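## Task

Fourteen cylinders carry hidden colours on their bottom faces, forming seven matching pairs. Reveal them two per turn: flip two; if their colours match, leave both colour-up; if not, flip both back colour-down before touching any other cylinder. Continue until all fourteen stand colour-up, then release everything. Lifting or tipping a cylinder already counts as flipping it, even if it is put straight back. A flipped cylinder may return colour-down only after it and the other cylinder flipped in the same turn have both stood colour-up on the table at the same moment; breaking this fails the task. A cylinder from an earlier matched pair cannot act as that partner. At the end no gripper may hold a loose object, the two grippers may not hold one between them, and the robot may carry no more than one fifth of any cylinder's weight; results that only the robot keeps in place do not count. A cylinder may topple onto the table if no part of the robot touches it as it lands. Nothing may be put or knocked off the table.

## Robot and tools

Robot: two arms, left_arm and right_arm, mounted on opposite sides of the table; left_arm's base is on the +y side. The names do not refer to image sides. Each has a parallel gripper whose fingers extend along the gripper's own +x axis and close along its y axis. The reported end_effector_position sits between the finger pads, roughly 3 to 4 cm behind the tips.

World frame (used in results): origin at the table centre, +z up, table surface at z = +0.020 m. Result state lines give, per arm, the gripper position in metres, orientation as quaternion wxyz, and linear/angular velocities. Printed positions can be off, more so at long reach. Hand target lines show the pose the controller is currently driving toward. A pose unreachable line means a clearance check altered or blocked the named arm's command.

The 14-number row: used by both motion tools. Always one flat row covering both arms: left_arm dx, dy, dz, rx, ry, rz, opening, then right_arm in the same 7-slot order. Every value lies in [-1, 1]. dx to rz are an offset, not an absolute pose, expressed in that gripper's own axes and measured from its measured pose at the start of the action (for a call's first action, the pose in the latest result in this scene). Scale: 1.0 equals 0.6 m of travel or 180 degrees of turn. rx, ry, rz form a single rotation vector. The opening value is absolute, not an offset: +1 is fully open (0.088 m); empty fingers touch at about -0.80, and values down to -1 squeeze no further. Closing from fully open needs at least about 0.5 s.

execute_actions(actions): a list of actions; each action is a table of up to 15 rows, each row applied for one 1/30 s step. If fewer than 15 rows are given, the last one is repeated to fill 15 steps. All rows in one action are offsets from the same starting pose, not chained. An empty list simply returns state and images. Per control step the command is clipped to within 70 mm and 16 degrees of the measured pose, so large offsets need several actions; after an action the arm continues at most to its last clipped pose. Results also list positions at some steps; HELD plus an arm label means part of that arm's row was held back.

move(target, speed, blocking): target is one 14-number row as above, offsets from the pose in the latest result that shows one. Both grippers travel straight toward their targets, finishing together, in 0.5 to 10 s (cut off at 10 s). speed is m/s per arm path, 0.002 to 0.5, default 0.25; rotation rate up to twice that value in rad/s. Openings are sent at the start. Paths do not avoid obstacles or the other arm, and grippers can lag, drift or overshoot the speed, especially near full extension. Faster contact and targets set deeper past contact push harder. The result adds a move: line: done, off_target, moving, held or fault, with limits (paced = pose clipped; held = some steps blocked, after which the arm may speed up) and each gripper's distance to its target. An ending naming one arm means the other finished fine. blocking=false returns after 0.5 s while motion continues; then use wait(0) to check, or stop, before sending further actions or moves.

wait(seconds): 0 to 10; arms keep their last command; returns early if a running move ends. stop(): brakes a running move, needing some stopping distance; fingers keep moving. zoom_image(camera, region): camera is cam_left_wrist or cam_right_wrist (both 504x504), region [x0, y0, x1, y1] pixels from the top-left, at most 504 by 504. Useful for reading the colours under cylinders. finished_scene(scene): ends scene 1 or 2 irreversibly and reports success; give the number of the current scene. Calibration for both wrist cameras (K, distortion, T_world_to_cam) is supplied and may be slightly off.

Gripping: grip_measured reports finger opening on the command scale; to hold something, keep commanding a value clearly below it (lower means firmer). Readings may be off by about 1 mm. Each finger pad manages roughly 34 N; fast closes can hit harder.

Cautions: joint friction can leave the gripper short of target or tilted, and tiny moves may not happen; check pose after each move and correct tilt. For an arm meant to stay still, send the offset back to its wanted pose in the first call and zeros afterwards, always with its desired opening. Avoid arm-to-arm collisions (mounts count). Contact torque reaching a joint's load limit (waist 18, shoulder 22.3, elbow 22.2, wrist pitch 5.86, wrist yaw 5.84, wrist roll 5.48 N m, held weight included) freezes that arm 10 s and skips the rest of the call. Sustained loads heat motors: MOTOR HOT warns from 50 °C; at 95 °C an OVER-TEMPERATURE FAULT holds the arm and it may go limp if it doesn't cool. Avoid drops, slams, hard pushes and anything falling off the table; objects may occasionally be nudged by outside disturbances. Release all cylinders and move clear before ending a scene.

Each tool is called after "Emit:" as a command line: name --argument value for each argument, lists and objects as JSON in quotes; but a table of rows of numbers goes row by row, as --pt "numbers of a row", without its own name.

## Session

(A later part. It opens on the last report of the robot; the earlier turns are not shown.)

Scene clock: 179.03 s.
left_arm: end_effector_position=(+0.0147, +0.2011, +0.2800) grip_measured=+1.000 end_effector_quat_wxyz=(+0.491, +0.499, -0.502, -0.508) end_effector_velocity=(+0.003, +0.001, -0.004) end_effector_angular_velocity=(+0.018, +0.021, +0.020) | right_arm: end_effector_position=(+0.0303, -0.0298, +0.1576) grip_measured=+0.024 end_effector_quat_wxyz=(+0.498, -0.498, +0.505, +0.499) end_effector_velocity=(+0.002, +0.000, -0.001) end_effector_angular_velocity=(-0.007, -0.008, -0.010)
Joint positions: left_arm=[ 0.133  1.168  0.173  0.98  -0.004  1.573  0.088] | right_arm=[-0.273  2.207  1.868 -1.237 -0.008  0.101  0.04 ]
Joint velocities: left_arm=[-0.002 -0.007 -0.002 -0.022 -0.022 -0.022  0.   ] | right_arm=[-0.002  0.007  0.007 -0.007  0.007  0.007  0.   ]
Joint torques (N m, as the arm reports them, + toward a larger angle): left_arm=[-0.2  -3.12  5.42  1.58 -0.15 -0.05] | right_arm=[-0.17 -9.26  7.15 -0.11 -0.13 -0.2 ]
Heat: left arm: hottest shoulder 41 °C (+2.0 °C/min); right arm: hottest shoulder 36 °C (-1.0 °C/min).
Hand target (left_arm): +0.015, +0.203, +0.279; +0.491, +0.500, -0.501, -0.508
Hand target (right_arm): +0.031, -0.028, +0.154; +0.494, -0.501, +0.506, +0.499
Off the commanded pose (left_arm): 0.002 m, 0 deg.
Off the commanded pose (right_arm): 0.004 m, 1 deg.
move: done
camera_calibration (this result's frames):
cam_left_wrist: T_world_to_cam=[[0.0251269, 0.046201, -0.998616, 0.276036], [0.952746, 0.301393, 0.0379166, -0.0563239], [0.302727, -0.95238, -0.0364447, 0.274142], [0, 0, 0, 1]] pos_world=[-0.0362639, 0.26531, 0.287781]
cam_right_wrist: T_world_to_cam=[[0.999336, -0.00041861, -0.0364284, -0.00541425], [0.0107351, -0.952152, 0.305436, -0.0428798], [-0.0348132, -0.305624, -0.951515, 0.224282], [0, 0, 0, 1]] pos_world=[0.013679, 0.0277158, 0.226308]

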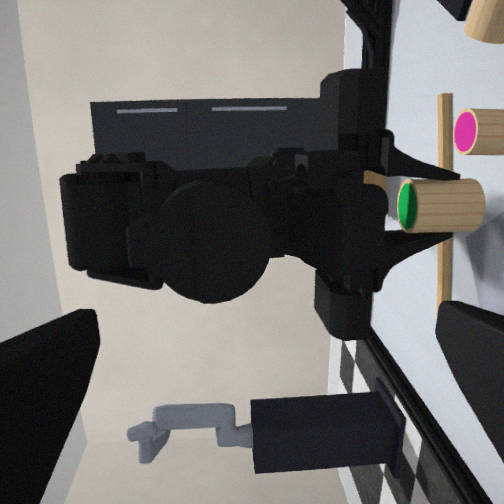

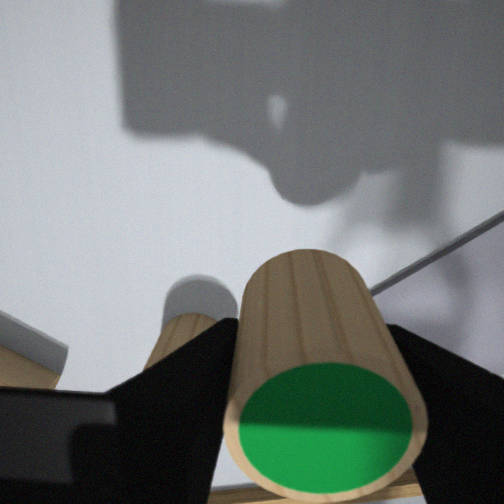

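Emit:
move --target '[0,0,0,0,0,0,1,0.146,0.01,0.01,0,0,0,-0.3]' --speed 0.08

Emit:
execute_actions --actions '[[[0,0,0,0,0,0,1,0,0,0,0,0,0,0.6]]]'

Emit:
wait --seconds 2.5

Emit:
execute_actions --actions '[[[0,0,0,0,0,0,1,0,0,0,0,0,0,-0.3]],[[0,0,0,0,0,0,1,0,0,0,0,0,0,-0.3]]]'

Emit:
move --target '[0,0,0,0,0,0,1,-0.13,0,0,0,0,0,-0.3]' --speed 0.15

Scene clock: 183.10 s.
left_arm: end_effector_position=(+0.0147, +0.2012, +0.2799) grip_measured=+1.000 end_effector_quat_wxyz=(+0.491, +0.499, -0.502, -0.508) end_effector_velocity=(+0.000, +0.000, -0.002) end_effector_angular_velocity=(+0.012, +0.007, +0.005) | right_arm: end_effector_position=(+0.0243, -0.0198, +0.0814) grip_measured=+0.024 end_effector_quat_wxyz=(+0.503, -0.492, +0.498, +0.507) end_effector_velocity=(+0.002, +0.003, +0.002) end_effector_angular_velocity=(+0.011, +0.008, +0.000)
Joint positions: left_arm=[ 0.133  1.167  0.173  0.98  -0.004  1.573  0.088] | right_arm=[-0.261  2.298  1.71  -0.962 -0.008  0.109  0.04 ]
Joint velocities: left_arm=[-0.002 -0.007  0.002 -0.022 -0.007 -0.007  0.   ] | right_arm=[-0.007 -0.002  0.002  0.007 -0.007 -0.007 -0.   ]
Joint torques (N m, as the arm reports them, + toward a larger angle): left_arm=[ 0.02 -2.35  6.2   1.75  0.   -0.06] | right_arm=[ 0.34 -9.26  3.86  0.51 -0.01  0.15]
Heat: left arm: hottest shoulder 40 °C (+1.0 °C/min); right arm: hottest shoulder 37 °C (+0.0 °C/min).
Hand target (left_arm): +0.015, +0.201, +0.280; +0.491, +0.499, -0.502, -0.508
Hand target (right_arm): +0.024, -0.025, +0.070; +0.498, -0.498, +0.505, +0.499
Off the commanded pose (left_arm): 0.000 m, 0 deg.
Off the commanded pose (right_arm): 0.012 m, 2 deg.
move: off_target (right_arm)
camera_calibration (this result's frames):
cam_left_wrist: T_world_to_cam=[[0.0251361, 0.0465818, -0.998598, 0.275827], [0.952746, 0.301378, 0.0380403, -0.0563813], [0.302728, -0.952366, -0.0368051, 0.274324], [0, 0, 0, 1]] pos_world=[-0.0362617, 0.265401, 0.287682]
cam_right_wrist: T_world_to_cam=[[0.999227, 0.00399844, -0.0391028, -0.00190128], [0.0148147, -0.959759, 0.280433, -0.00831464], [-0.036408, -0.280796, -0.959077, 0.155779], [0, 0, 0, 1]] pos_world=[0.00769457, 0.0357695, 0.151661]

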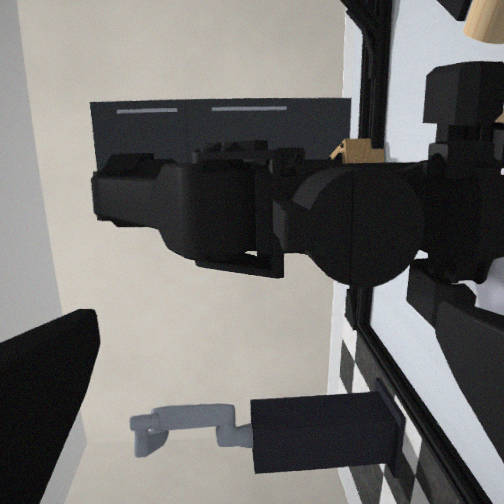

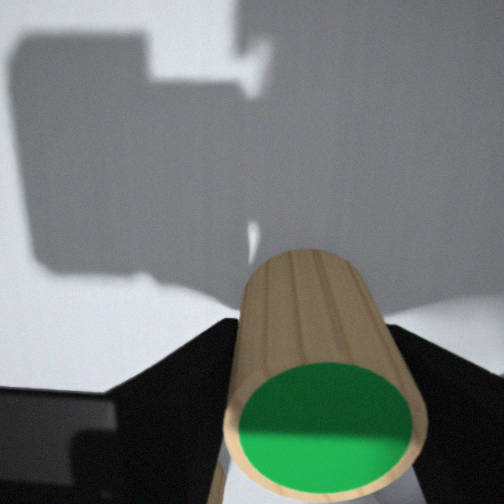

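Scene clock: 183.60 s.
left_arm: end_effector_position=(+0.0147, +0.2012, +0.2799) grip_measured=+1.000 end_effector_quat_wxyz=(+0.491, +0.499, -0.502, -0.508) end_effector_velocity=(+0.001, +0.001, -0.002) end_effector_angular_velocity=(+0.007, -0.008, +0.015) | right_arm: end_effector_position=(+0.0242, -0.0198, +0.0814) grip_measured=+0.592 end_effector_quat_wxyz=(+0.503, -0.492, +0.498, +0.507) end_effector_velocity=(+0.001, -0.005, +0.000) end_effector_angular_velocity=(-0.023, +0.005, +0.005)
Joint positions: left_arm=[ 0.133  1.167  0.173  0.98  -0.004  1.573  0.088] | right_arm=[-0.261  2.298  1.71  -0.961 -0.008  0.109  0.068]
Joint velocities: left_arm=[-0.007 -0.002 -0.002 -0.007 -0.022  0.007  0.   ] | right_arm=[-0.002 -0.002 -0.002 -0.022 -0.007 -0.007  0.004]
Joint torques (N m, as the arm reports them, + toward a larger angle): left_arm=[-0.06 -2.45  6.1   1.75  0.   -0.06] | right_arm=[  0.06 -11.23   5.33   0.12   0.    -0.02]
Heat: left arm: hottest shoulder 40 °C (+0.0 °C/min); right arm: hottest shoulder 37 °C (+0.0 °C/min).
Hand target (left_arm): +0.015, +0.201, +0.280; +0.491, +0.499, -0.502, -0.508
Hand target (right_arm): +0.024, -0.020, +0.081; +0.503, -0.492, +0.498, +0.507
Off the commanded pose (left_arm): 0.000 m, 0 deg.
Off the commanded pose (right_arm): 0.000 m, 0 deg.
Step readings (end_effector_position):
0: left_arm (+0.0147, +0.2012, +0.2799) | right_arm (+0.0243, -0.0198, +0.0814)
1: left_arm (+0.0147, +0.2012, +0.2799) | right_arm (+0.0243, -0.0198, +0.0814)
2: left_arm (+0.0147, +0.2012, +0.2799) | right_arm (+0.0242, -0.0198, +0.0814)
4: left_arm (+0.0147, +0.2012, +0.2799) | right_arm (+0.0242, -0.0198, +0.0814)
8: left_arm (+0.0147, +0.2012, +0.2799) | right_arm (+0.0242, -0.0198, +0.0814)
15: end_effector_position above
camera_calibration (this result's frames):
cam_left_wrist: T_world_to_cam=[[0.0251361, 0.0465818, -0.998598, 0.275827], [0.952746, 0.301378, 0.0380403, -0.0563813], [0.302728, -0.952366, -0.0368051, 0.274324], [0, 0, 0, 1]] pos_world=[-0.0362617, 0.265401, 0.287682]
cam_right_wrist: T_world_to_cam=[[0.999211, 0.00402007, -0.0395211, -0.00180071], [0.0149404, -0.959854, 0.280102, -0.00821874], [-0.0368084, -0.280471, -0.959156, 0.155822], [0, 0, 0, 1]] pos_world=[0.00765767, 0.0358222, 0.151689]

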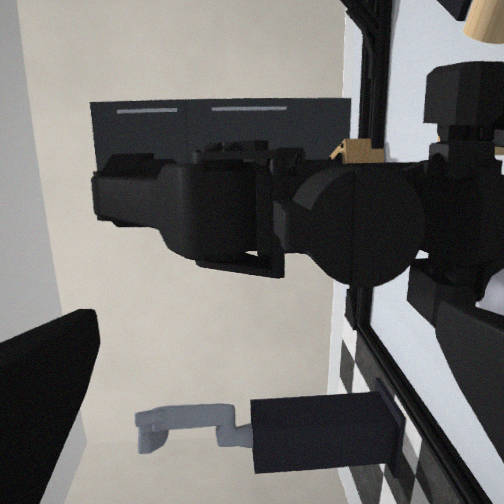

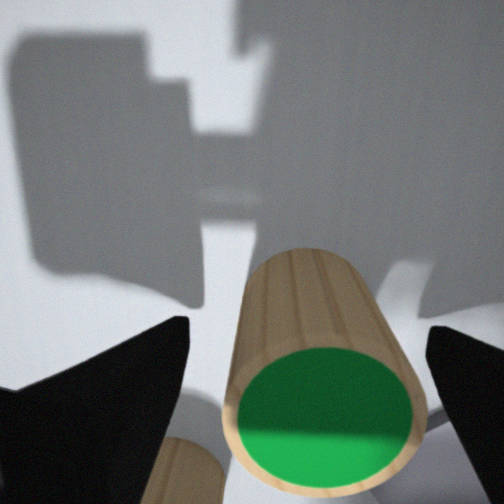

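Scene clock: 186.10 s.
left_arm: end_effector_position=(+0.0147, +0.2012, +0.2799) grip_measured=+1.000 end_effector_quat_wxyz=(+0.491, +0.499, -0.502, -0.508) end_effector_velocity=(+0.000, +0.001, +0.003) end_effector_angular_velocity=(-0.012, +0.008, +0.005) | right_arm: end_effector_position=(+0.0242, -0.0197, +0.0816) grip_measured=+0.600 end_effector_quat_wxyz=(+0.503, -0.492, +0.498, +0.508) end_effector_velocity=(+0.000, -0.004, -0.001) end_effector_angular_velocity=(-0.013, +0.006, +0.005)
Joint positions: left_arm=[ 0.133  1.167  0.173  0.98  -0.004  1.573  0.088] | right_arm=[-0.261  2.297  1.71  -0.961 -0.008  0.109  0.068]
Joint velocities: left_arm=[-0.002 -0.007 -0.002  0.007 -0.007 -0.007  0.   ] | right_arm=[-0.002 -0.002 -0.007 -0.007 -0.007 -0.007 -0.   ]
Joint torques (N m, as the arm reports them, + toward a larger angle): left_arm=[ 0.   -2.47  6.19  1.75 -0.01 -0.04] | right_arm=[  0.06 -11.21   5.36   0.11   0.    -0.03]
Heat: left arm: hottest shoulder 39 °C (-1.0 °C/min); right arm: hottest shoulder 38 °C (+1.0 °C/min).
Hand target (left_arm): +0.015, +0.201, +0.280; +0.491, +0.499, -0.502, -0.508
Hand target (right_arm): +0.024, -0.020, +0.082; +0.503, -0.492, +0.498, +0.507
Off the commanded pose (left_arm): 0.000 m, 0 deg.
Off the commanded pose (right_arm): 0.000 m, 0 deg.
wait: 2.50 s; at rest by 0.17 s
camera_calibration (this result's frames):
cam_left_wrist: T_world_to_cam=[[0.0251361, 0.0465818, -0.998598, 0.275827], [0.952746, 0.301378, 0.0380403, -0.0563813], [0.302728, -0.952366, -0.0368051, 0.274324], [0, 0, 0, 1]] pos_world=[-0.0362617, 0.265401, 0.287682]
cam_right_wrist: T_world_to_cam=[[0.999209, 0.00403507, -0.0395603, -0.0017867], [0.0149518, -0.95996, 0.279737, -0.00819705], [-0.0368475, -0.280107, -0.959261, 0.156003], [0, 0, 0, 1]] pos_world=[0.00765618, 0.035836, 0.15187]

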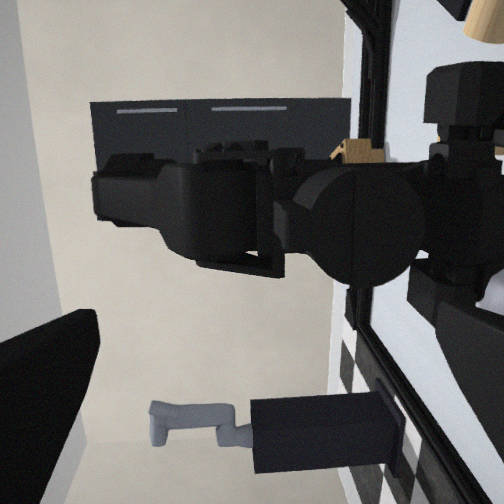

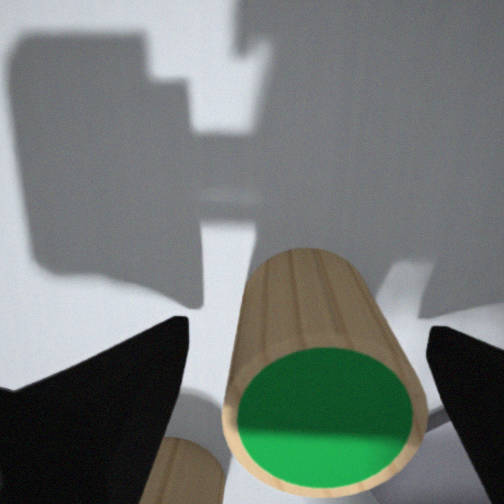

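Scene clock: 187.10 s.
left_arm: end_effector_position=(+0.0147, +0.2012, +0.2799) grip_measured=+1.000 end_effector_quat_wxyz=(+0.491, +0.499, -0.502, -0.508) end_effector_velocity=(+0.000, +0.001, -0.000) end_effector_angular_velocity=(+0.003, +0.007, +0.005) | right_arm: end_effector_position=(+0.0240, -0.0197, +0.0816) grip_measured=+0.024 end_effector_quat_wxyz=(+0.503, -0.491, +0.498, +0.508) end_effector_velocity=(-0.001, -0.007, -0.001) end_effector_angular_velocity=(-0.027, +0.004, +0.025)
Joint positions: left_arm=[ 0.133  1.167  0.173  0.98  -0.004  1.573  0.088] | right_arm=[-0.261  2.297  1.71  -0.961 -0.009  0.109  0.04 ]
Joint velocities: left_arm=[-0.002 -0.007 -0.002 -0.007 -0.007 -0.007  0.   ] | right_arm=[ 0.002 -0.002 -0.007 -0.022 -0.007 -0.022 -0.   ]
Joint torques (N m, as the arm reports them, + toward a larger angle): left_arm=[ 0.   -2.39  5.99  1.75  0.   -0.06] | right_arm=[  0.04 -11.26   5.41   0.13  -0.01  -0.01]
Heat: left arm: hottest shoulder 39 °C (-1.0 °C/min); right arm: hottest shoulder 39 °C (+2.0 °C/min).
Hand target (left_arm): +0.015, +0.201, +0.280; +0.491, +0.499, -0.502, -0.508
Hand target (right_arm): +0.024, -0.020, +0.082; +0.503, -0.491, +0.498, +0.508
Off the commanded pose (left_arm): 0.000 m, 0 deg.
Off the commanded pose (right_arm): 0.000 m, 0 deg.
Step readings (end_effector_position; steps 1 to 15: 1st action; 16 to 30: 2nd action):
0: left_arm (+0.0147, +0.2012, +0.2799) | right_arm (+0.0242, -0.0197, +0.0816)
1: left_arm (+0.0147, +0.2012, +0.2799) | right_arm (+0.0242, -0.0197, +0.0816)
2: left_arm (+0.0147, +0.2012, +0.2799) | right_arm (+0.0242, -0.0197, +0.0816)
4: left_arm (+0.0147, +0.2012, +0.2799) | right_arm (+0.0242, -0.0197, +0.0816)
8: left_arm (+0.0147, +0.2012, +0.2799) | right_arm (+0.0240, -0.0197, +0.0816)
15: left_arm (+0.0147, +0.2012, +0.2799) | right_arm (+0.0240, -0.0197, +0.0816)
16: left_arm (+0.0147, +0.2012, +0.2799) | right_arm (+0.0240, -0.0197, +0.0816)
17: left_arm (+0.0147, +0.2012, +0.2799) | right_arm (+0.0240, -0.0197, +0.0816)
19: left_arm (+0.0147, +0.2012, +0.2799) | right_arm (+0.0240, -0.0197, +0.0816)
23: left_arm (+0.0147, +0.2012, +0.2799) | right_arm (+0.0240, -0.0197, +0.0816)
30: end_effector_position above
camera_calibration (this result's frames):
cam_left_wrist: T_world_to_cam=[[0.0251361, 0.0465818, -0.998598, 0.275827], [0.952746, 0.301378, 0.0380403, -0.0563813], [0.302728, -0.952366, -0.0368051, 0.274324], [0, 0, 0, 1]] pos_world=[-0.0362617, 0.265401, 0.287682]
cam_right_wrist: T_world_to_cam=[[0.999163, 0.00405577, -0.0406974, -0.00152125], [0.0152947, -0.959926, 0.279837, -0.00822833], [-0.0379316, -0.280226, -0.959184, 0.156011], [0, 0, 0, 1]] pos_world=[0.00756355, 0.0358257, 0.151884]

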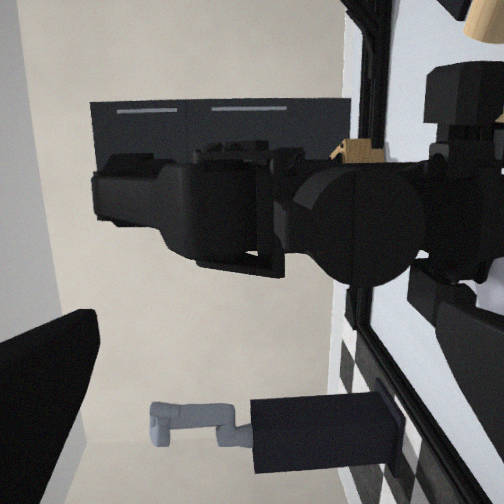

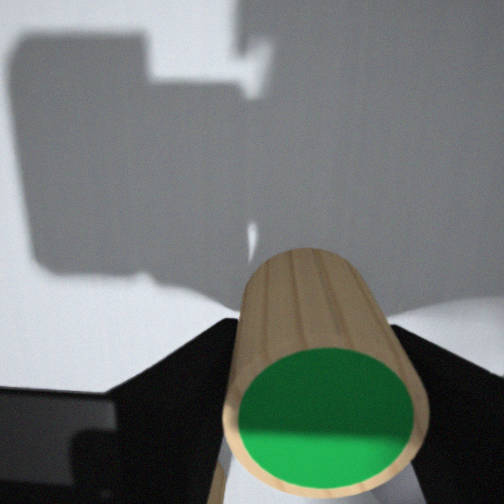

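Scene clock: 188.07 s.
left_arm: end_effector_position=(+0.0147, +0.2012, +0.2799) grip_measured=+1.000 end_effector_quat_wxyz=(+0.491, +0.499, -0.502, -0.508) end_effector_velocity=(-0.001, -0.000, +0.000) end_effector_angular_velocity=(+0.003, +0.022, +0.000) | right_arm: end_effector_position=(+0.0245, -0.0241, +0.1527) grip_measured=+0.024 end_effector_quat_wxyz=(+0.499, -0.496, +0.502, +0.503) end_effector_velocity=(+0.002, +0.003, +0.005) end_effector_angular_velocity=(+0.013, -0.006, -0.024)
Joint positions: left_arm=[ 0.133  1.167  0.173  0.98  -0.004  1.573  0.088] | right_arm=[-0.261  2.228  1.883 -1.222 -0.009  0.109  0.04 ]
Joint velocities: left_arm=[-0.007 -0.002  0.002 -0.007 -0.007 -0.022  0.   ] | right_arm=[-0.002 -0.002  0.017 -0.007  0.007  0.022 -0.   ]
Joint torques (N m, as the arm reports them, + toward a larger angle): left_arm=[ 0.   -2.37  6.22  1.74 -0.04 -0.03] | right_arm=[ -0.13 -11.94   7.16  -0.05  -0.02  -0.07]
Heat: left arm: hottest shoulder 39 °C (-1.0 °C/min); right arm: hottest shoulder 39 °C (+3.0 °C/min).
Hand target (left_arm): +0.015, +0.201, +0.280; +0.491, +0.499, -0.502, -0.508
Hand target (right_arm): +0.025, -0.021, +0.159; +0.503, -0.491, +0.498, +0.508
Off the commanded pose (left_arm): 0.000 m, 0 deg.
Off the commanded pose (right_arm): 0.007 m, 1 deg.
move: done
camera_calibration (this result's frames):
cam_left_wrist: T_world_to_cam=[[0.0251361, 0.0465818, -0.998598, 0.275827], [0.952746, 0.301378, 0.0380403, -0.0563813], [0.302728, -0.952366, -0.0368051, 0.274324], [0, 0, 0, 1]] pos_world=[-0.0362617, 0.265401, 0.287682]
cam_right_wrist: T_world_to_cam=[[0.999241, 0.00333199, -0.0388103, 0.000610543], [0.0147303, -0.954672, 0.297296, -0.0349039], [-0.0360605, -0.297642, -0.953996, 0.221768], [0, 0, 0, 1]] pos_world=[0.00790112, 0.0326836, 0.221966]

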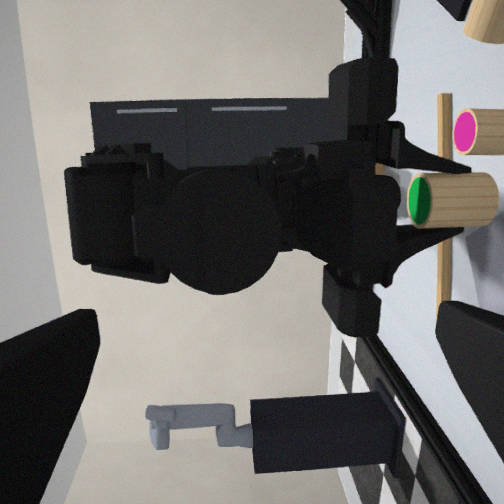

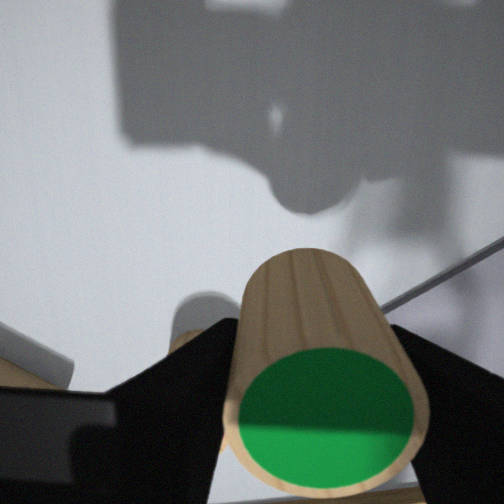

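Emit:
move --target '[0,0,0,0,0,0,1,-0.2,0.018,-0.025,0,-0.497,0,-0.3]' --speed 0.3

Emit:
move --target '[0.205,0.004,0,0,0,0,1,0,0,0,0,0,0,-0.3]' --speed 0.25

Scene clock: 192.83 s.
left_arm: end_effector_position=(+0.0147, +0.2012, +0.2799) grip_measured=+1.000 end_effector_quat_wxyz=(+0.491, +0.499, -0.502, -0.508) end_effector_velocity=(+0.000, +0.001, -0.001) end_effector_angular_velocity=(-0.003, -0.007, +0.005) | right_arm: end_effector_position=(+0.0158, -0.0387, +0.2816) grip_measured=+0.024 end_effector_quat_wxyz=(+0.705, +0.015, +0.007, +0.709) end_effector_velocity=(-0.002, -0.001, +0.001) end_effector_angular_velocity=(+0.012, -0.020, +0.010)
Joint positions: left_arm=[ 0.133  1.167  0.173  0.98  -0.004  1.573  0.088] | right_arm=[-0.162  1.571  0.574  1.009  0.2    0.028  0.04 ]
Joint velocities: left_arm=[-0.002 -0.002 -0.007  0.007 -0.007  0.007  0.   ] | right_arm=[ 0.002  0.002 -0.007  0.022 -0.007 -0.022 -0.   ]
Joint torques (N m, as the arm reports them, + toward a larger angle): left_arm=[-0.03 -2.43  6.11  1.73  0.01 -0.05] | right_arm=[ 0.32 -5.23  4.28  2.08  0.12 -0.19]
Heat: left arm: hottest shoulder 38 °C (-2.0 °C/min); right arm: hottest shoulder 40 °C (+4.1 °C/min).
Hand target (left_arm): +0.015, +0.201, +0.280; +0.491, +0.499, -0.502, -0.508
Hand target (right_arm): +0.015, -0.040, +0.273; +0.705, +0.005, +0.009, +0.709
Off the commanded pose (left_arm): 0.000 m, 0 deg.
Off the commanded pose (right_arm): 0.009 m, 2 deg.
move: off_target (right_arm)
camera_calibration (this result's frames):
cam_left_wrist: T_world_to_cam=[[0.0251361, 0.0465818, -0.998598, 0.275827], [0.952746, 0.301378, 0.0380403, -0.0563813], [0.302728, -0.952366, -0.0368051, 0.274324], [0, 0, 0, 1]] pos_world=[-0.0362617, 0.265401, 0.287682]
cam_right_wrist: T_world_to_cam=[[0.999082, 0.035105, -0.0245612, 0.0115927], [-0.0133631, -0.289345, -0.957131, 0.292407], [-0.0407068, 0.956581, -0.288611, 0.201352], [0, 0, 0, 1]] pos_world=[0.00052184, -0.10841, 0.338269]

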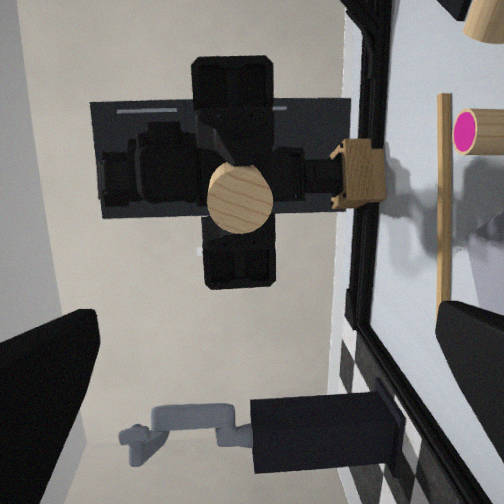

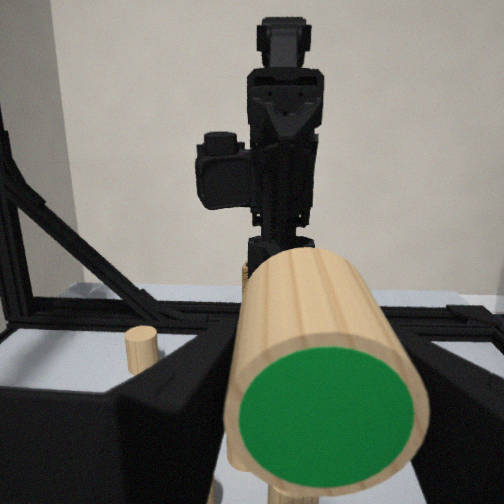

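Scene clock: 193.90 s.
left_arm: end_effector_position=(+0.0126, +0.0810, +0.2797) grip_measured=+1.000 end_effector_quat_wxyz=(+0.491, +0.500, -0.501, -0.508) end_effector_velocity=(-0.004, -0.001, -0.002) end_effector_angular_velocity=(+0.007, -0.007, -0.015) | right_arm: end_effector_position=(+0.0158, -0.0387, +0.2816) grip_measured=+0.024 end_effector_quat_wxyz=(+0.705, +0.015, +0.006, +0.709) end_effector_velocity=(+0.002, -0.000, -0.002) end_effector_angular_velocity=(-0.007, -0.009, -0.000)
Joint positions: left_arm=[ 0.135  1.708  0.606  1.086 -0.004  1.573  0.088] | right_arm=[-0.162  1.571  0.574  1.009  0.2    0.028  0.04 ]
Joint velocities: left_arm=[-0.007  0.002  0.002 -0.007  0.007  0.007  0.   ] | right_arm=[-0.007 -0.002 -0.002 -0.007 -0.007 -0.007 -0.   ]
Joint torques (N m, as the arm reports them, + toward a larger angle): left_arm=[ 0.21 -4.86  6.77  1.6   0.16 -0.04] | right_arm=[ 0.11 -6.3   5.7   1.83  0.01  0.  ]
Heat: left arm: hottest shoulder 38 °C (-2.0 °C/min); right arm: hottest shoulder 40 °C (+4.1 °C/min).
Hand target (left_arm): +0.013, +0.078, +0.280; +0.490, +0.499, -0.502, -0.508
Hand target (right_arm): +0.016, -0.039, +0.282; +0.705, +0.015, +0.006, +0.709
Off the commanded pose (left_arm): 0.003 m, 0 deg.
Off the commanded pose (right_arm): 0.000 m, 0 deg.
move: done
camera_calibration (this result's frames):
cam_left_wrist: T_world_to_cam=[[0.0250641, 0.0473913, -0.998562, 0.281259], [0.952168, 0.303166, 0.0382877, -0.0183743], [0.304544, -0.951759, -0.037526, 0.160533], [0, 0, 0, 1]] pos_world=[-0.0384436, 0.14503, 0.287583]
cam_right_wrist: T_world_to_cam=[[0.99908, 0.0351142, -0.0246262, 0.0116132], [-0.0134379, -0.288988, -0.957238, 0.292531], [-0.0407293, 0.956689, -0.28825, 0.20128], [0, 0, 0, 1]] pos_world=[0.00052647, -0.108432, 0.338327]

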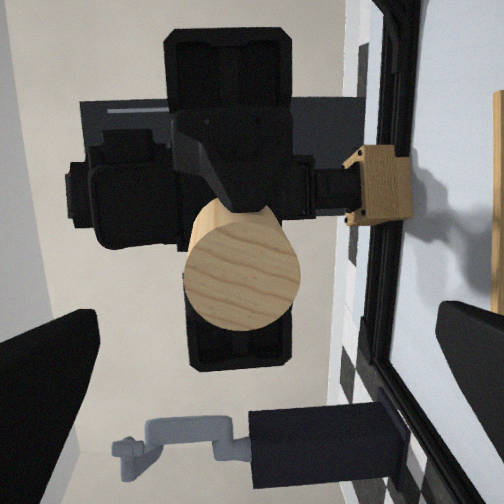

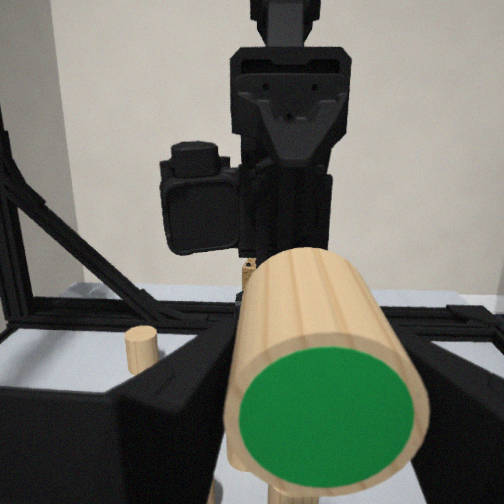

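u=242 → dy .015; target y .006 (cmd .003).

Emit:
move --target '[0.13,0.015,-0.005,0,0,0,1,0,0,0,0,0,0,-0.3]' --speed 0.1

Emit:
execute_actions --actions '[[[0,0,0,0,0,0,-0.3,0,0,0,0,0,0,-0.3]],[[0,0,0,0,0,0,-0.3,0,0,0,0,0,0,-0.3]],[[0,0,0,0,0,0,-0.3,0,0,0,0,0,0,1]]]'

Emit:
move --target '[-0.1,0,0,0,0,0,-0.3,-0.1,0,0,0,0,0,1]' --speed 0.15

Scene clock: 197.27 s.
left_arm: end_effector_position=(+0.0143, +0.0055, +0.2877) grip_measured=+1.000 end_effector_quat_wxyz=(+0.492, +0.501, -0.500, -0.507) end_effector_velocity=(-0.003, -0.002, +0.002) end_effector_angular_velocity=(-0.002, +0.022, +0.000) | right_arm: end_effector_position=(+0.0158, -0.0387, +0.2816) grip_measured=+0.024 end_effector_quat_wxyz=(+0.705, +0.015, +0.007, +0.709) end_effector_velocity=(+0.002, +0.000, +0.000) end_effector_angular_velocity=(-0.002, -0.008, -0.010)
Joint positions: left_arm=[ 0.142  1.918  0.936  0.966 -0.     1.573  0.088] | right_arm=[-0.162  1.571  0.574  1.009  0.2    0.028  0.04 ]
Joint velocities: left_arm=[-0.007  0.002  0.012 -0.007 -0.007 -0.022  0.   ] | right_arm=[-0.002 -0.002  0.002 -0.007  0.007 -0.007 -0.   ]
Joint torques (N m, as the arm reports them, + toward a larger angle): left_arm=[ 0.18 -6.47  7.25  1.6   0.21 -0.03] | right_arm=[ 0.05 -6.33  5.71  1.83  0.01 -0.02]
Heat: left arm: hottest shoulder 38 °C (-3.0 °C/min); right arm: hottest shoulder 40 °C (+4.0 °C/min).
Hand target (left_arm): +0.015, +0.003, +0.287; +0.491, +0.500, -0.501, -0.508
Hand target (right_arm): +0.016, -0.039, +0.282; +0.705, +0.015, +0.007, +0.709
Off the commanded pose (left_arm): 0.003 m, 0 deg.
Off the commanded pose (right_arm): 0.000 m, 0 deg.
move: done
camera_calibration (this result's frames):
cam_left_wrist: T_world_to_cam=[[0.0248183, 0.0471067, -0.998581, 0.29277], [0.951007, 0.306811, 0.0381093, 0.00264706], [0.308171, -0.950604, -0.0371843, 0.0883541], [0, 0, 0, 1]] pos_world=[-0.0370116, 0.0693861, 0.295539]
cam_right_wrist: T_world_to_cam=[[0.999082, 0.035105, -0.0245612, 0.0115927], [-0.0133631, -0.289345, -0.957131, 0.292407], [-0.0407068, 0.956581, -0.288611, 0.201352], [0, 0, 0, 1]] pos_world=[0.00052184, -0.10841, 0.338269]

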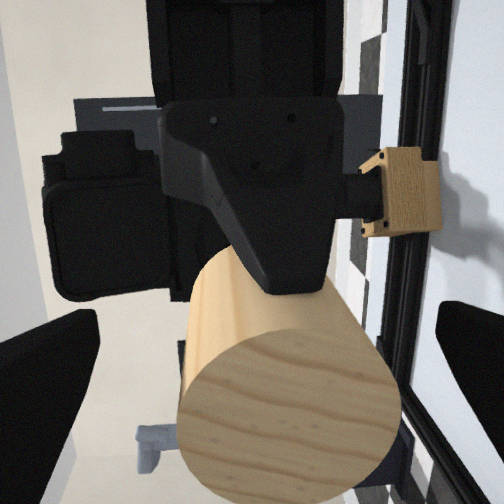

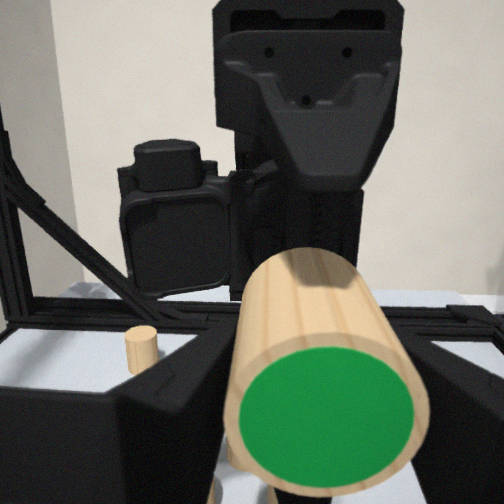

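Scene clock: 198.77 s.
left_arm: end_effector_position=(+0.0143, +0.0055, +0.2873) grip_measured=+0.043 end_effector_quat_wxyz=(+0.492, +0.501, -0.500, -0.507) end_effector_velocity=(+0.002, +0.000, -0.004) end_effector_angular_velocity=(+0.012, -0.008, +0.010) | right_arm: end_effector_position=(+0.0158, -0.0387, +0.2815) grip_measured=+0.998 end_effector_quat_wxyz=(+0.705, +0.015, +0.007, +0.709) end_effector_velocity=(-0.000, +0.000, +0.000) end_effector_angular_velocity=(-0.002, -0.037, +0.004)
Joint positions: left_arm=[ 0.142  1.918  0.936  0.965 -0.     1.573  0.041] | right_arm=[-0.162  1.571  0.574  1.008  0.2    0.028  0.088]
Joint velocities: left_arm=[ 0.002  0.002 -0.002 -0.007 -0.007  0.007 -0.   ] | right_arm=[-0.002 -0.002  0.002 -0.007 -0.007 -0.037  0.005]
Joint torques (N m, as the arm reports them, + toward a larger angle): left_arm=[-0.03 -7.52  6.14  1.8   0.   -0.02] | right_arm=[ 0.05 -6.3   5.73  1.83  0.01  0.  ]
Heat: left arm: hottest shoulder 38 °C (-3.0 °C/min); right arm: hottest shoulder 39 °C (+3.0 °C/min).
Hand target (left_arm): +0.014, +0.005, +0.287; +0.492, +0.501, -0.500, -0.507
Hand target (right_arm): +0.016, -0.039, +0.281; +0.705, +0.014, +0.007, +0.709
Off the commanded pose (left_arm): 0.000 m, 0 deg.
Off the commanded pose (right_arm): 0.000 m, 0 deg.
Step readings (end_effector_position; steps 1 to 15: 1st action; 16 to 30: 2nd action; 31 to 45: 3rd action):
0: left_arm (+0.0143, +0.0055, +0.2877) | right_arm (+0.0158, -0.0387, +0.2816)
1: left_arm (+0.0143, +0.0055, +0.2877) | right_arm (+0.0158, -0.0387, +0.2816)
2: left_arm (+0.0143, +0.0055, +0.2876) | right_arm (+0.0158, -0.0387, +0.2816)
4: left_arm (+0.0143, +0.0055, +0.2877) | right_arm (+0.0158, -0.0387, +0.2816)
8: left_arm (+0.0143, +0.0055, +0.2878) | right_arm (+0.0158, -0.0387, +0.2815)
15: left_arm (+0.0143, +0.0055, +0.2876) | right_arm (+0.0158, -0.0387, +0.2815)
16: left_arm (+0.0143, +0.0055, +0.2876) | right_arm (+0.0158, -0.0387, +0.2815)
17: left_arm (+0.0143, +0.0055, +0.2876) | right_arm (+0.0158, -0.0387, +0.2815)
19: left_arm (+0.0143, +0.0055, +0.2876) | right_arm (+0.0158, -0.0387, +0.2815)
23: left_arm (+0.0143, +0.0055, +0.2876) | right_arm (+0.0158, -0.0387, +0.2815)
30: left_arm (+0.0143, +0.0055, +0.2876) | right_arm (+0.0158, -0.0387, +0.2813)
31: left_arm (+0.0143, +0.0055, +0.2876) | right_arm (+0.0158, -0.0387, +0.2813)
32: left_arm (+0.0143, +0.0055, +0.2876) | right_arm (+0.0158, -0.0387, +0.2813)
34: left_arm (+0.0143, +0.0055, +0.2874) | right_arm (+0.0157, -0.0387, +0.2815)
38: left_arm (+0.0143, +0.0055, +0.2875) | right_arm (+0.0157, -0.0387, +0.2815)
45: end_effector_position above
camera_calibration (this result's frames):
cam_left_wrist: T_world_to_cam=[[0.0248404, 0.0486302, -0.998508, 0.292304], [0.951006, 0.306752, 0.0385984, 0.00253139], [0.308172, -0.950546, -0.0386278, 0.088729], [0, 0, 0, 1]] pos_world=[-0.0370121, 0.0693497, 0.295198]
cam_right_wrist: T_world_to_cam=[[0.999084, 0.0350959, -0.0244963, 0.0115722], [-0.0132884, -0.289703, -0.957024, 0.292284], [-0.0406843, 0.956473, -0.288971, 0.201424], [0, 0, 0, 1]] pos_world=[0.000517214, -0.108387, 0.338212]

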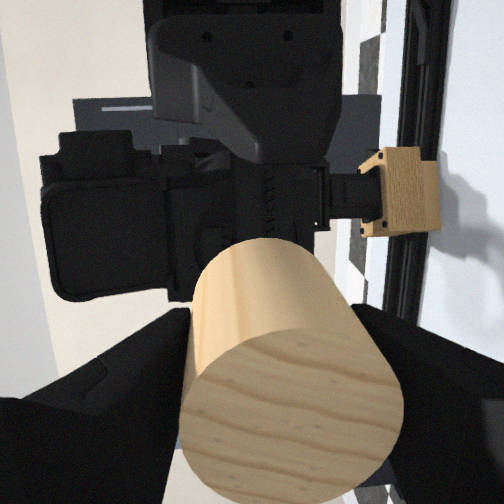

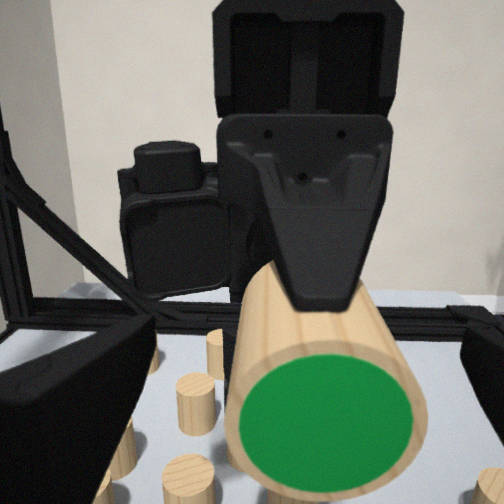

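Scene clock: 199.67 s.
left_arm: end_effector_position=(+0.0152, +0.0633, +0.2832) grip_measured=+0.042 end_effector_quat_wxyz=(+0.488, +0.505, -0.497, -0.511) end_effector_velocity=(+0.002, +0.003, -0.001) end_effector_angular_velocity=(+0.007, +0.007, +0.020) | right_arm: end_effector_position=(+0.0159, -0.0954, +0.2845) grip_measured=+1.000 end_effector_quat_wxyz=(+0.705, +0.019, +0.004, +0.709) end_effector_velocity=(+0.000, -0.002, -0.000) end_effector_angular_velocity=(-0.002, -0.023, +0.004)
Joint positions: left_arm=[ 0.142  1.742  0.688  1.023 -0.     1.573  0.041] | right_arm=[-0.109  1.33   0.379  0.972  0.252  0.028  0.088]
Joint velocities: left_arm=[-0.002 -0.012 -0.012 -0.007 -0.022 -0.007 -0.   ] | right_arm=[-0.002 -0.012 -0.007 -0.007 -0.007 -0.022  0.   ]
Joint torques (N m, as the arm reports them, + toward a larger angle): left_arm=[-0.02 -7.33  5.29  2.13 -0.01 -0.05] | right_arm=[ 0.44 -5.47  4.17  1.65  0.07 -0.02]
Heat: left arm: hottest shoulder 38 °C (-3.0 °C/min); right arm: hottest shoulder 39 °C (+3.0 °C/min).
Hand target (left_arm): +0.015, +0.065, +0.288; +0.491, +0.501, -0.500, -0.507
Hand target (right_arm): +0.016, -0.099, +0.281; +0.705, +0.015, +0.007, +0.709
Off the commanded pose (left_arm): 0.006 m, 1 deg.
Off the commanded pose (right_arm): 0.005 m, 1 deg.
move: done
camera_calibration (this result's frames):
cam_left_wrist: T_world_to_cam=[[0.0250453, 0.0627169, -0.997717, 0.284255], [0.950998, 0.306176, 0.0431189, -0.0170956], [0.308181, -0.949907, -0.0519754, 0.147028], [0, 0, 0, 1]] pos_world=[-0.0361728, 0.12707, 0.291985]
cam_right_wrist: T_world_to_cam=[[0.998978, 0.036099, -0.0271859, 0.0143757], [-0.0159589, -0.28101, -0.959572, 0.280394], [-0.0422791, 0.959026, -0.280146, 0.254226], [0, 0, 0, 1]] pos_world=[0.000862268, -0.165535, 0.34067]

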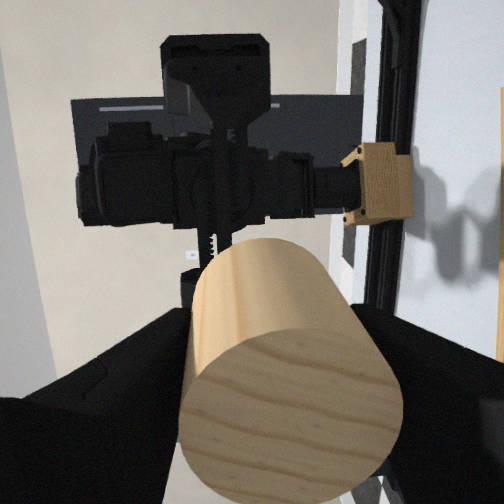

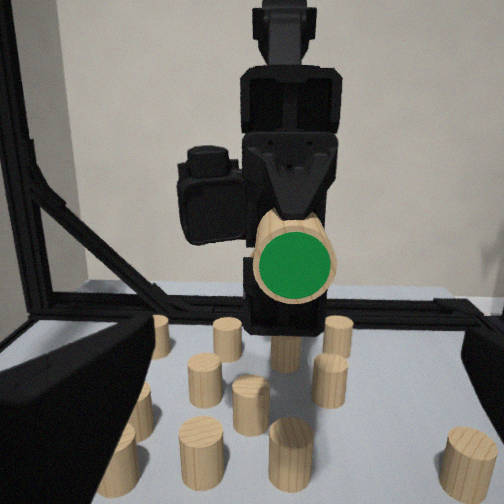

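Emit:
move --target '[-0.215,-0.216,-0.233,0,0,-0.49,-0.3,-0.01,0.054,-0.217,-0.007,0.508,-0.007,0.6]' --speed 0.3

Scene clock: 205.70 s.
left_arm: end_effector_position=(+0.1543, +0.1953, +0.1578) grip_measured=+0.037 end_effector_quat_wxyz=(+0.000, +0.706, -0.004, -0.708) end_effector_velocity=(-0.001, +0.003, +0.002) end_effector_angular_velocity=(+0.028, +0.003, -0.010) | right_arm: end_effector_position=(-0.0198, -0.1008, +0.1573) grip_measured=+0.600 end_effector_quat_wxyz=(+0.502, -0.501, +0.497, +0.501) end_effector_velocity=(-0.000, +0.001, +0.007) end_effector_angular_velocity=(-0.009, +0.005, +0.005)
Joint positions: left_arm=[ 0.547  1.925  1.343 -0.984  0.006  1.967  0.041] | right_arm=[-0.111  1.956  1.486 -1.098  0.007  0.253  0.068]
Joint velocities: left_arm=[-0.002  0.007  0.017 -0.037 -0.007  0.007 -0.   ] | right_arm=[-0.002  0.002  0.032 -0.037 -0.007 -0.007 -0.   ]
Joint torques (N m, as the arm reports them, + toward a larger angle): left_arm=[ 0.16 -6.25  6.72 -0.06 -0.15  0.09] | right_arm=[-0.15 -7.4   6.69 -0.07 -0.04  0.01]
Heat: left arm: hottest shoulder 39 °C (-3.0 °C/min); right arm: hottest shoulder 39 °C (+4.0 °C/min).
Hand target (left_arm): +0.157, +0.194, +0.158; -0.002, +0.708, -0.004, -0.706
Hand target (right_arm): -0.020, -0.099, +0.155; +0.500, -0.502, +0.500, +0.498
Off the commanded pose (left_arm): 0.003 m, 1 deg.
Off the commanded pose (right_arm): 0.003 m, 1 deg.
move: done
camera_calibration (this result's frames):
cam_left_wrist: T_world_to_cam=[[0.0277221, 0.999281, 0.0258463, -0.197483], [0.947463, -0.0345096, 0.317999, -0.160747], [0.318663, 0.0156728, -0.947739, 0.17418], [0, 0, 0, 1]] pos_world=[0.102272, 0.189064, 0.221298]
cam_right_wrist: T_world_to_cam=[[0.999688, 0.0086649, -0.0234436, 0.0434074], [0.0152146, -0.955142, 0.295758, -0.108533], [-0.0198292, -0.296022, -0.954975, 0.202339], [0, 0, 0, 1]] pos_world=[-0.0377304, -0.0441435, 0.226346]

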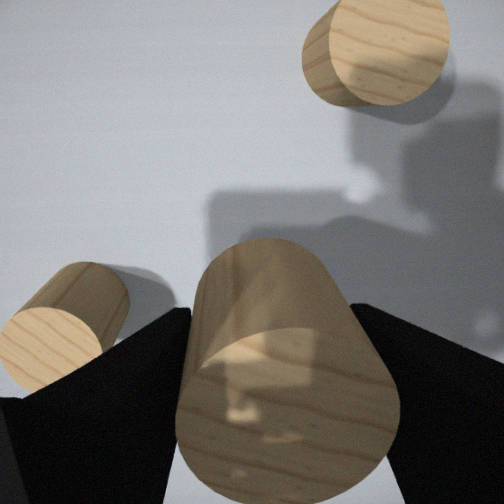

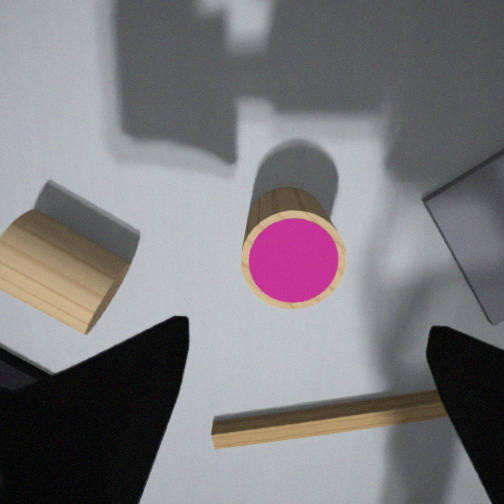

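Emit:
move --target '[0.15,0,0,0,0,0,-0.3,0.15,0.002,0.001,0,0,0,0.6]' --speed 0.08

Emit:
execute_actions --actions '[[[0,0,0,0,0,0,0.5,0,0,0,0,0,0,-0.3]],[[0,0,0,0,0,0,0.5,0,0,0,0,0,0,-0.3]]]'

Emit:
move --target '[-0.13,0,0,0,0,0,0.5,-0.13,0,0,0,0,0,-0.3]' --speed 0.15

Scene clock: 209.23 s.
left_arm: end_effector_position=(+0.1550, +0.1939, +0.0739) grip_measured=+0.035 end_effector_quat_wxyz=(+0.003, +0.707, -0.007, -0.707) end_effector_velocity=(-0.002, -0.001, -0.001) end_effector_angular_velocity=(-0.005, +0.006, +0.005) | right_arm: end_effector_position=(-0.0211, -0.0952, +0.0751) grip_measured=+0.600 end_effector_quat_wxyz=(+0.506, -0.494, +0.493, +0.508) end_effector_velocity=(-0.000, +0.001, +0.000) end_effector_angular_velocity=(+0.005, +0.009, -0.010)
Joint positions: left_arm=[ 0.547  2.076  1.189 -0.671  0.005  1.968  0.041] | right_arm=[-0.112  2.074  1.309 -0.78   0.006  0.253  0.068]
Joint velocities: left_arm=[-0.002  0.002 -0.002  0.007  0.007 -0.007  0.   ] | right_arm=[-0.002 -0.002 -0.002  0.007 -0.007  0.007 -0.   ]
Joint torques (N m, as the arm reports them, + toward a larger angle): left_arm=[-0.03 -5.88  4.21  1.01  0.12  0.01] | right_arm=[ 0.17 -7.82  3.55  0.36  0.01  0.03]
Heat: left arm: hottest shoulder 39 °C (-3.0 °C/min); right arm: hottest shoulder 39 °C (+4.0 °C/min).
Hand target (left_arm): +0.154, +0.196, +0.068; +0.000, +0.706, -0.004, -0.708
Hand target (right_arm): -0.020, -0.100, +0.067; +0.502, -0.501, +0.497, +0.500
Off the commanded pose (left_arm): 0.006 m, 0 deg.
Off the commanded pose (right_arm): 0.009 m, 1 deg.
move: off_target (right_arm)
camera_calibration (this result's frames):
cam_left_wrist: T_world_to_cam=[[0.0280101, 0.999437, 0.0184894, -0.193426], [0.946201, -0.0324741, 0.321946, -0.135272], [0.322365, 0.0084769, -0.946577, 0.095153], [0, 0, 0, 1]] pos_world=[0.102739, 0.188118, 0.137196]
cam_right_wrist: T_world_to_cam=[[0.999527, 0.00887192, -0.0294293, 0.0432666], [0.016617, -0.961433, 0.274537, -0.0779038], [-0.0258587, -0.274896, -0.961126, 0.127847], [0, 0, 0, 1]] pos_world=[-0.0386457, -0.0401384, 0.145538]

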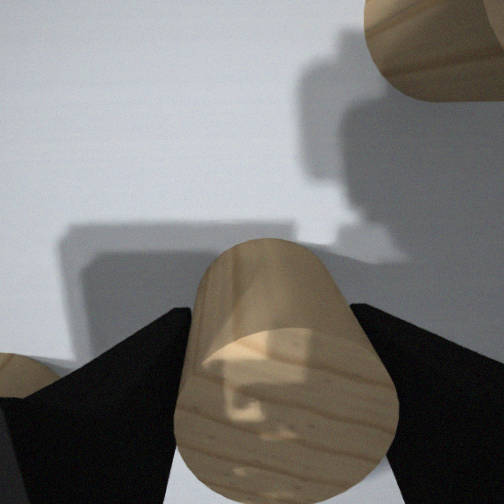

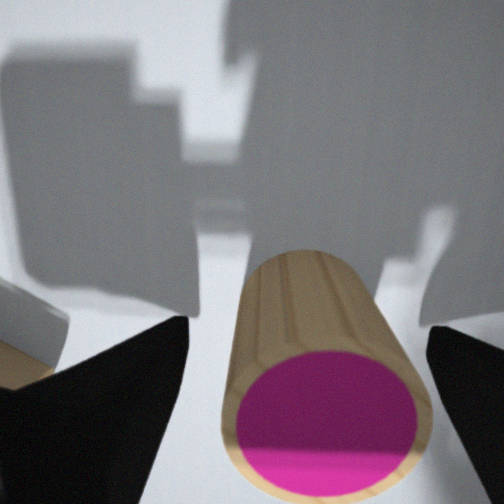

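Scene clock: 210.23 s.
left_arm: end_effector_position=(+0.1552, +0.1936, +0.0738) grip_measured=+0.500 end_effector_quat_wxyz=(+0.003, +0.707, -0.008, -0.707) end_effector_velocity=(-0.001, +0.002, +0.000) end_effector_angular_velocity=(+0.010, -0.004, -0.010) | right_arm: end_effector_position=(-0.0213, -0.0952, +0.0751) grip_measured=+0.025 end_effector_quat_wxyz=(+0.506, -0.494, +0.493, +0.508) end_effector_velocity=(+0.002, -0.002, +0.000) end_effector_angular_velocity=(-0.009, +0.005, +0.015)
Joint positions: left_arm=[ 0.547  2.076  1.188 -0.668  0.005  1.968  0.063] | right_arm=[-0.112  2.074  1.309 -0.78   0.005  0.253  0.04 ]
Joint velocities: left_arm=[-0.002 -0.002 -0.002 -0.007 -0.007  0.007 -0.   ] | right_arm=[-0.007 -0.002 -0.002 -0.007 -0.007 -0.022  0.   ]
Joint torques (N m, as the arm reports them, + toward a larger angle): left_arm=[-0.12 -7.32  4.91  0.19  0.06  0.02] | right_arm=[ 0.06 -9.38  4.95  0.15  0.01 -0.02]
Heat: left arm: hottest shoulder 39 °C (-3.0 °C/min); right arm: hottest shoulder 39 °C (+4.0 °C/min).
Hand target (left_arm): +0.155, +0.194, +0.074; +0.003, +0.707, -0.008, -0.707
Hand target (right_arm): -0.021, -0.095, +0.075; +0.506, -0.494, +0.493, +0.508
Off the commanded pose (left_arm): 0.000 m, 0 deg.
Off the commanded pose (right_arm): 0.000 m, 0 deg.
Step readings (end_effector_position; steps 1 to 15: 1st action; 16 to 30: 2nd action):
0: left_arm (+0.1550, +0.1939, +0.0739) | right_arm (-0.0211, -0.0952, +0.0751)
1: left_arm (+0.1550, +0.1939, +0.0739) | right_arm (-0.0212, -0.0951, +0.0751)
2: left_arm (+0.1550, +0.1939, +0.0739) | right_arm (-0.0212, -0.0951, +0.0751)
4: left_arm (+0.1552, +0.1936, +0.0738) | right_arm (-0.0212, -0.0951, +0.0751)
8: left_arm (+0.1552, +0.1936, +0.0738) | right_arm (-0.0213, -0.0952, +0.0751)
15: left_arm (+0.1552, +0.1936, +0.0738) | right_arm (-0.0213, -0.0952, +0.0751)
16: left_arm (+0.1552, +0.1936, +0.0738) | right_arm (-0.0213, -0.0952, +0.0751)
17: left_arm (+0.1552, +0.1936, +0.0738) | right_arm (-0.0213, -0.0952, +0.0751)
19: left_arm (+0.1552, +0.1936, +0.0738) | right_arm (-0.0213, -0.0952, +0.0751)
23: left_arm (+0.1552, +0.1936, +0.0738) | right_arm (-0.0213, -0.0952, +0.0751)
30: end_effector_position above
camera_calibration (this result's frames):
cam_left_wrist: T_world_to_cam=[[0.0279973, 0.999468, 0.0167469, -0.192973], [0.945967, -0.0319056, 0.32269, -0.135518], [0.323053, 0.00680759, -0.946357, 0.0952448], [0, 0, 0, 1]] pos_world=[0.102829, 0.187898, 0.137098]
cam_right_wrist: T_world_to_cam=[[0.999491, 0.00890448, -0.0306314, 0.0435465], [0.0169764, -0.961454, 0.274441, -0.0778527], [-0.027007, -0.274821, -0.961116, 0.127836], [0, 0, 0, 1]] pos_world=[-0.0387502, -0.0401077, 0.145565]

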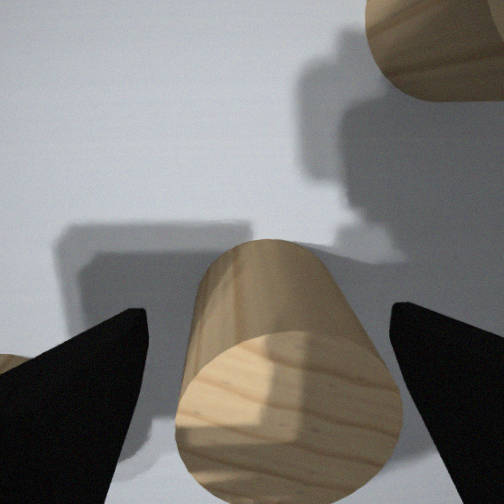

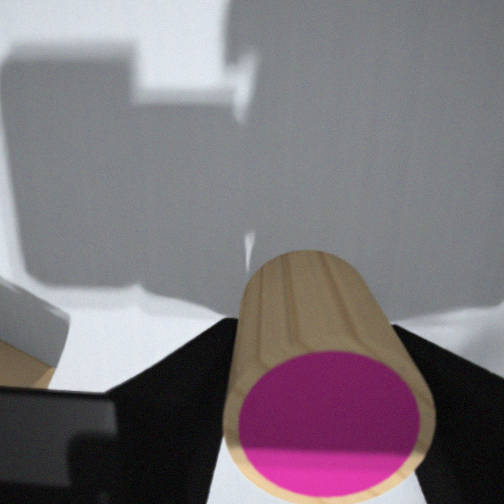

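Scene clock: 211.20 s.
left_arm: end_effector_position=(+0.1537, +0.1971, +0.1455) grip_measured=+0.500 end_effector_quat_wxyz=(-0.002, +0.705, -0.002, -0.709) end_effector_velocity=(-0.001, +0.002, +0.004) end_effector_angular_velocity=(+0.010, -0.004, +0.005) | right_arm: end_effector_position=(-0.0200, -0.1002, +0.1466) grip_measured=+0.025 end_effector_quat_wxyz=(+0.502, -0.499, +0.496, +0.502) end_effector_velocity=(-0.001, +0.002, +0.004) end_effector_angular_velocity=(+0.005, +0.009, +0.005)
Joint positions: left_arm=[ 0.547  1.941  1.312 -0.945  0.005  1.968  0.063] | right_arm=[-0.112  1.965  1.455 -1.053  0.005  0.253  0.04 ]
Joint velocities: left_arm=[-0.002 -0.007  0.007 -0.022 -0.007 -0.007 -0.   ] | right_arm=[-0.002 -0.002  0.012 -0.007 -0.007 -0.007 -0.   ]
Joint torques (N m, as the arm reports them, + toward a larger angle): left_arm=[-0.04 -8.12  6.59 -0.03  0.05 -0.01] | right_arm=[  0.14 -10.1    6.77  -0.05   0.     0.01]
Heat: left arm: hottest shoulder 39 °C (-3.0 °C/min); right arm: hottest shoulder 39 °C (+4.0 °C/min).
Hand target (left_arm): +0.155, +0.194, +0.152; +0.003, +0.708, -0.008, -0.707
Hand target (right_arm): -0.021, -0.097, +0.153; +0.506, -0.493, +0.493, +0.508
Off the commanded pose (left_arm): 0.007 m, 1 deg.
Off the commanded pose (right_arm): 0.007 m, 1 deg.
move: done
camera_calibration (this result's frames):
cam_left_wrist: T_world_to_cam=[[0.0281628, 0.999066, 0.0327741, -0.199961], [0.9481, -0.0370859, 0.315803, -0.155455], [0.316723, 0.0221793, -0.948259, 0.161744], [0, 0, 0, 1]] pos_world=[0.10179, 0.190422, 0.209021]
cam_right_wrist: T_world_to_cam=[[0.999626, 0.00839209, -0.0260465, 0.043756], [0.0156333, -0.956335, 0.291856, -0.104339], [-0.0224599, -0.292154, -0.956108, 0.192828], [0, 0, 0, 1]] pos_world=[-0.0377776, -0.0438152, 0.215956]

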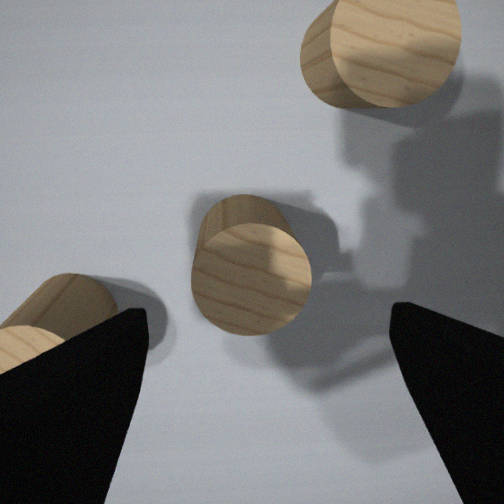

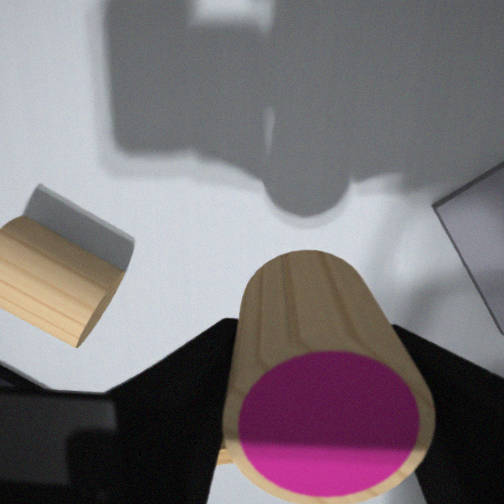

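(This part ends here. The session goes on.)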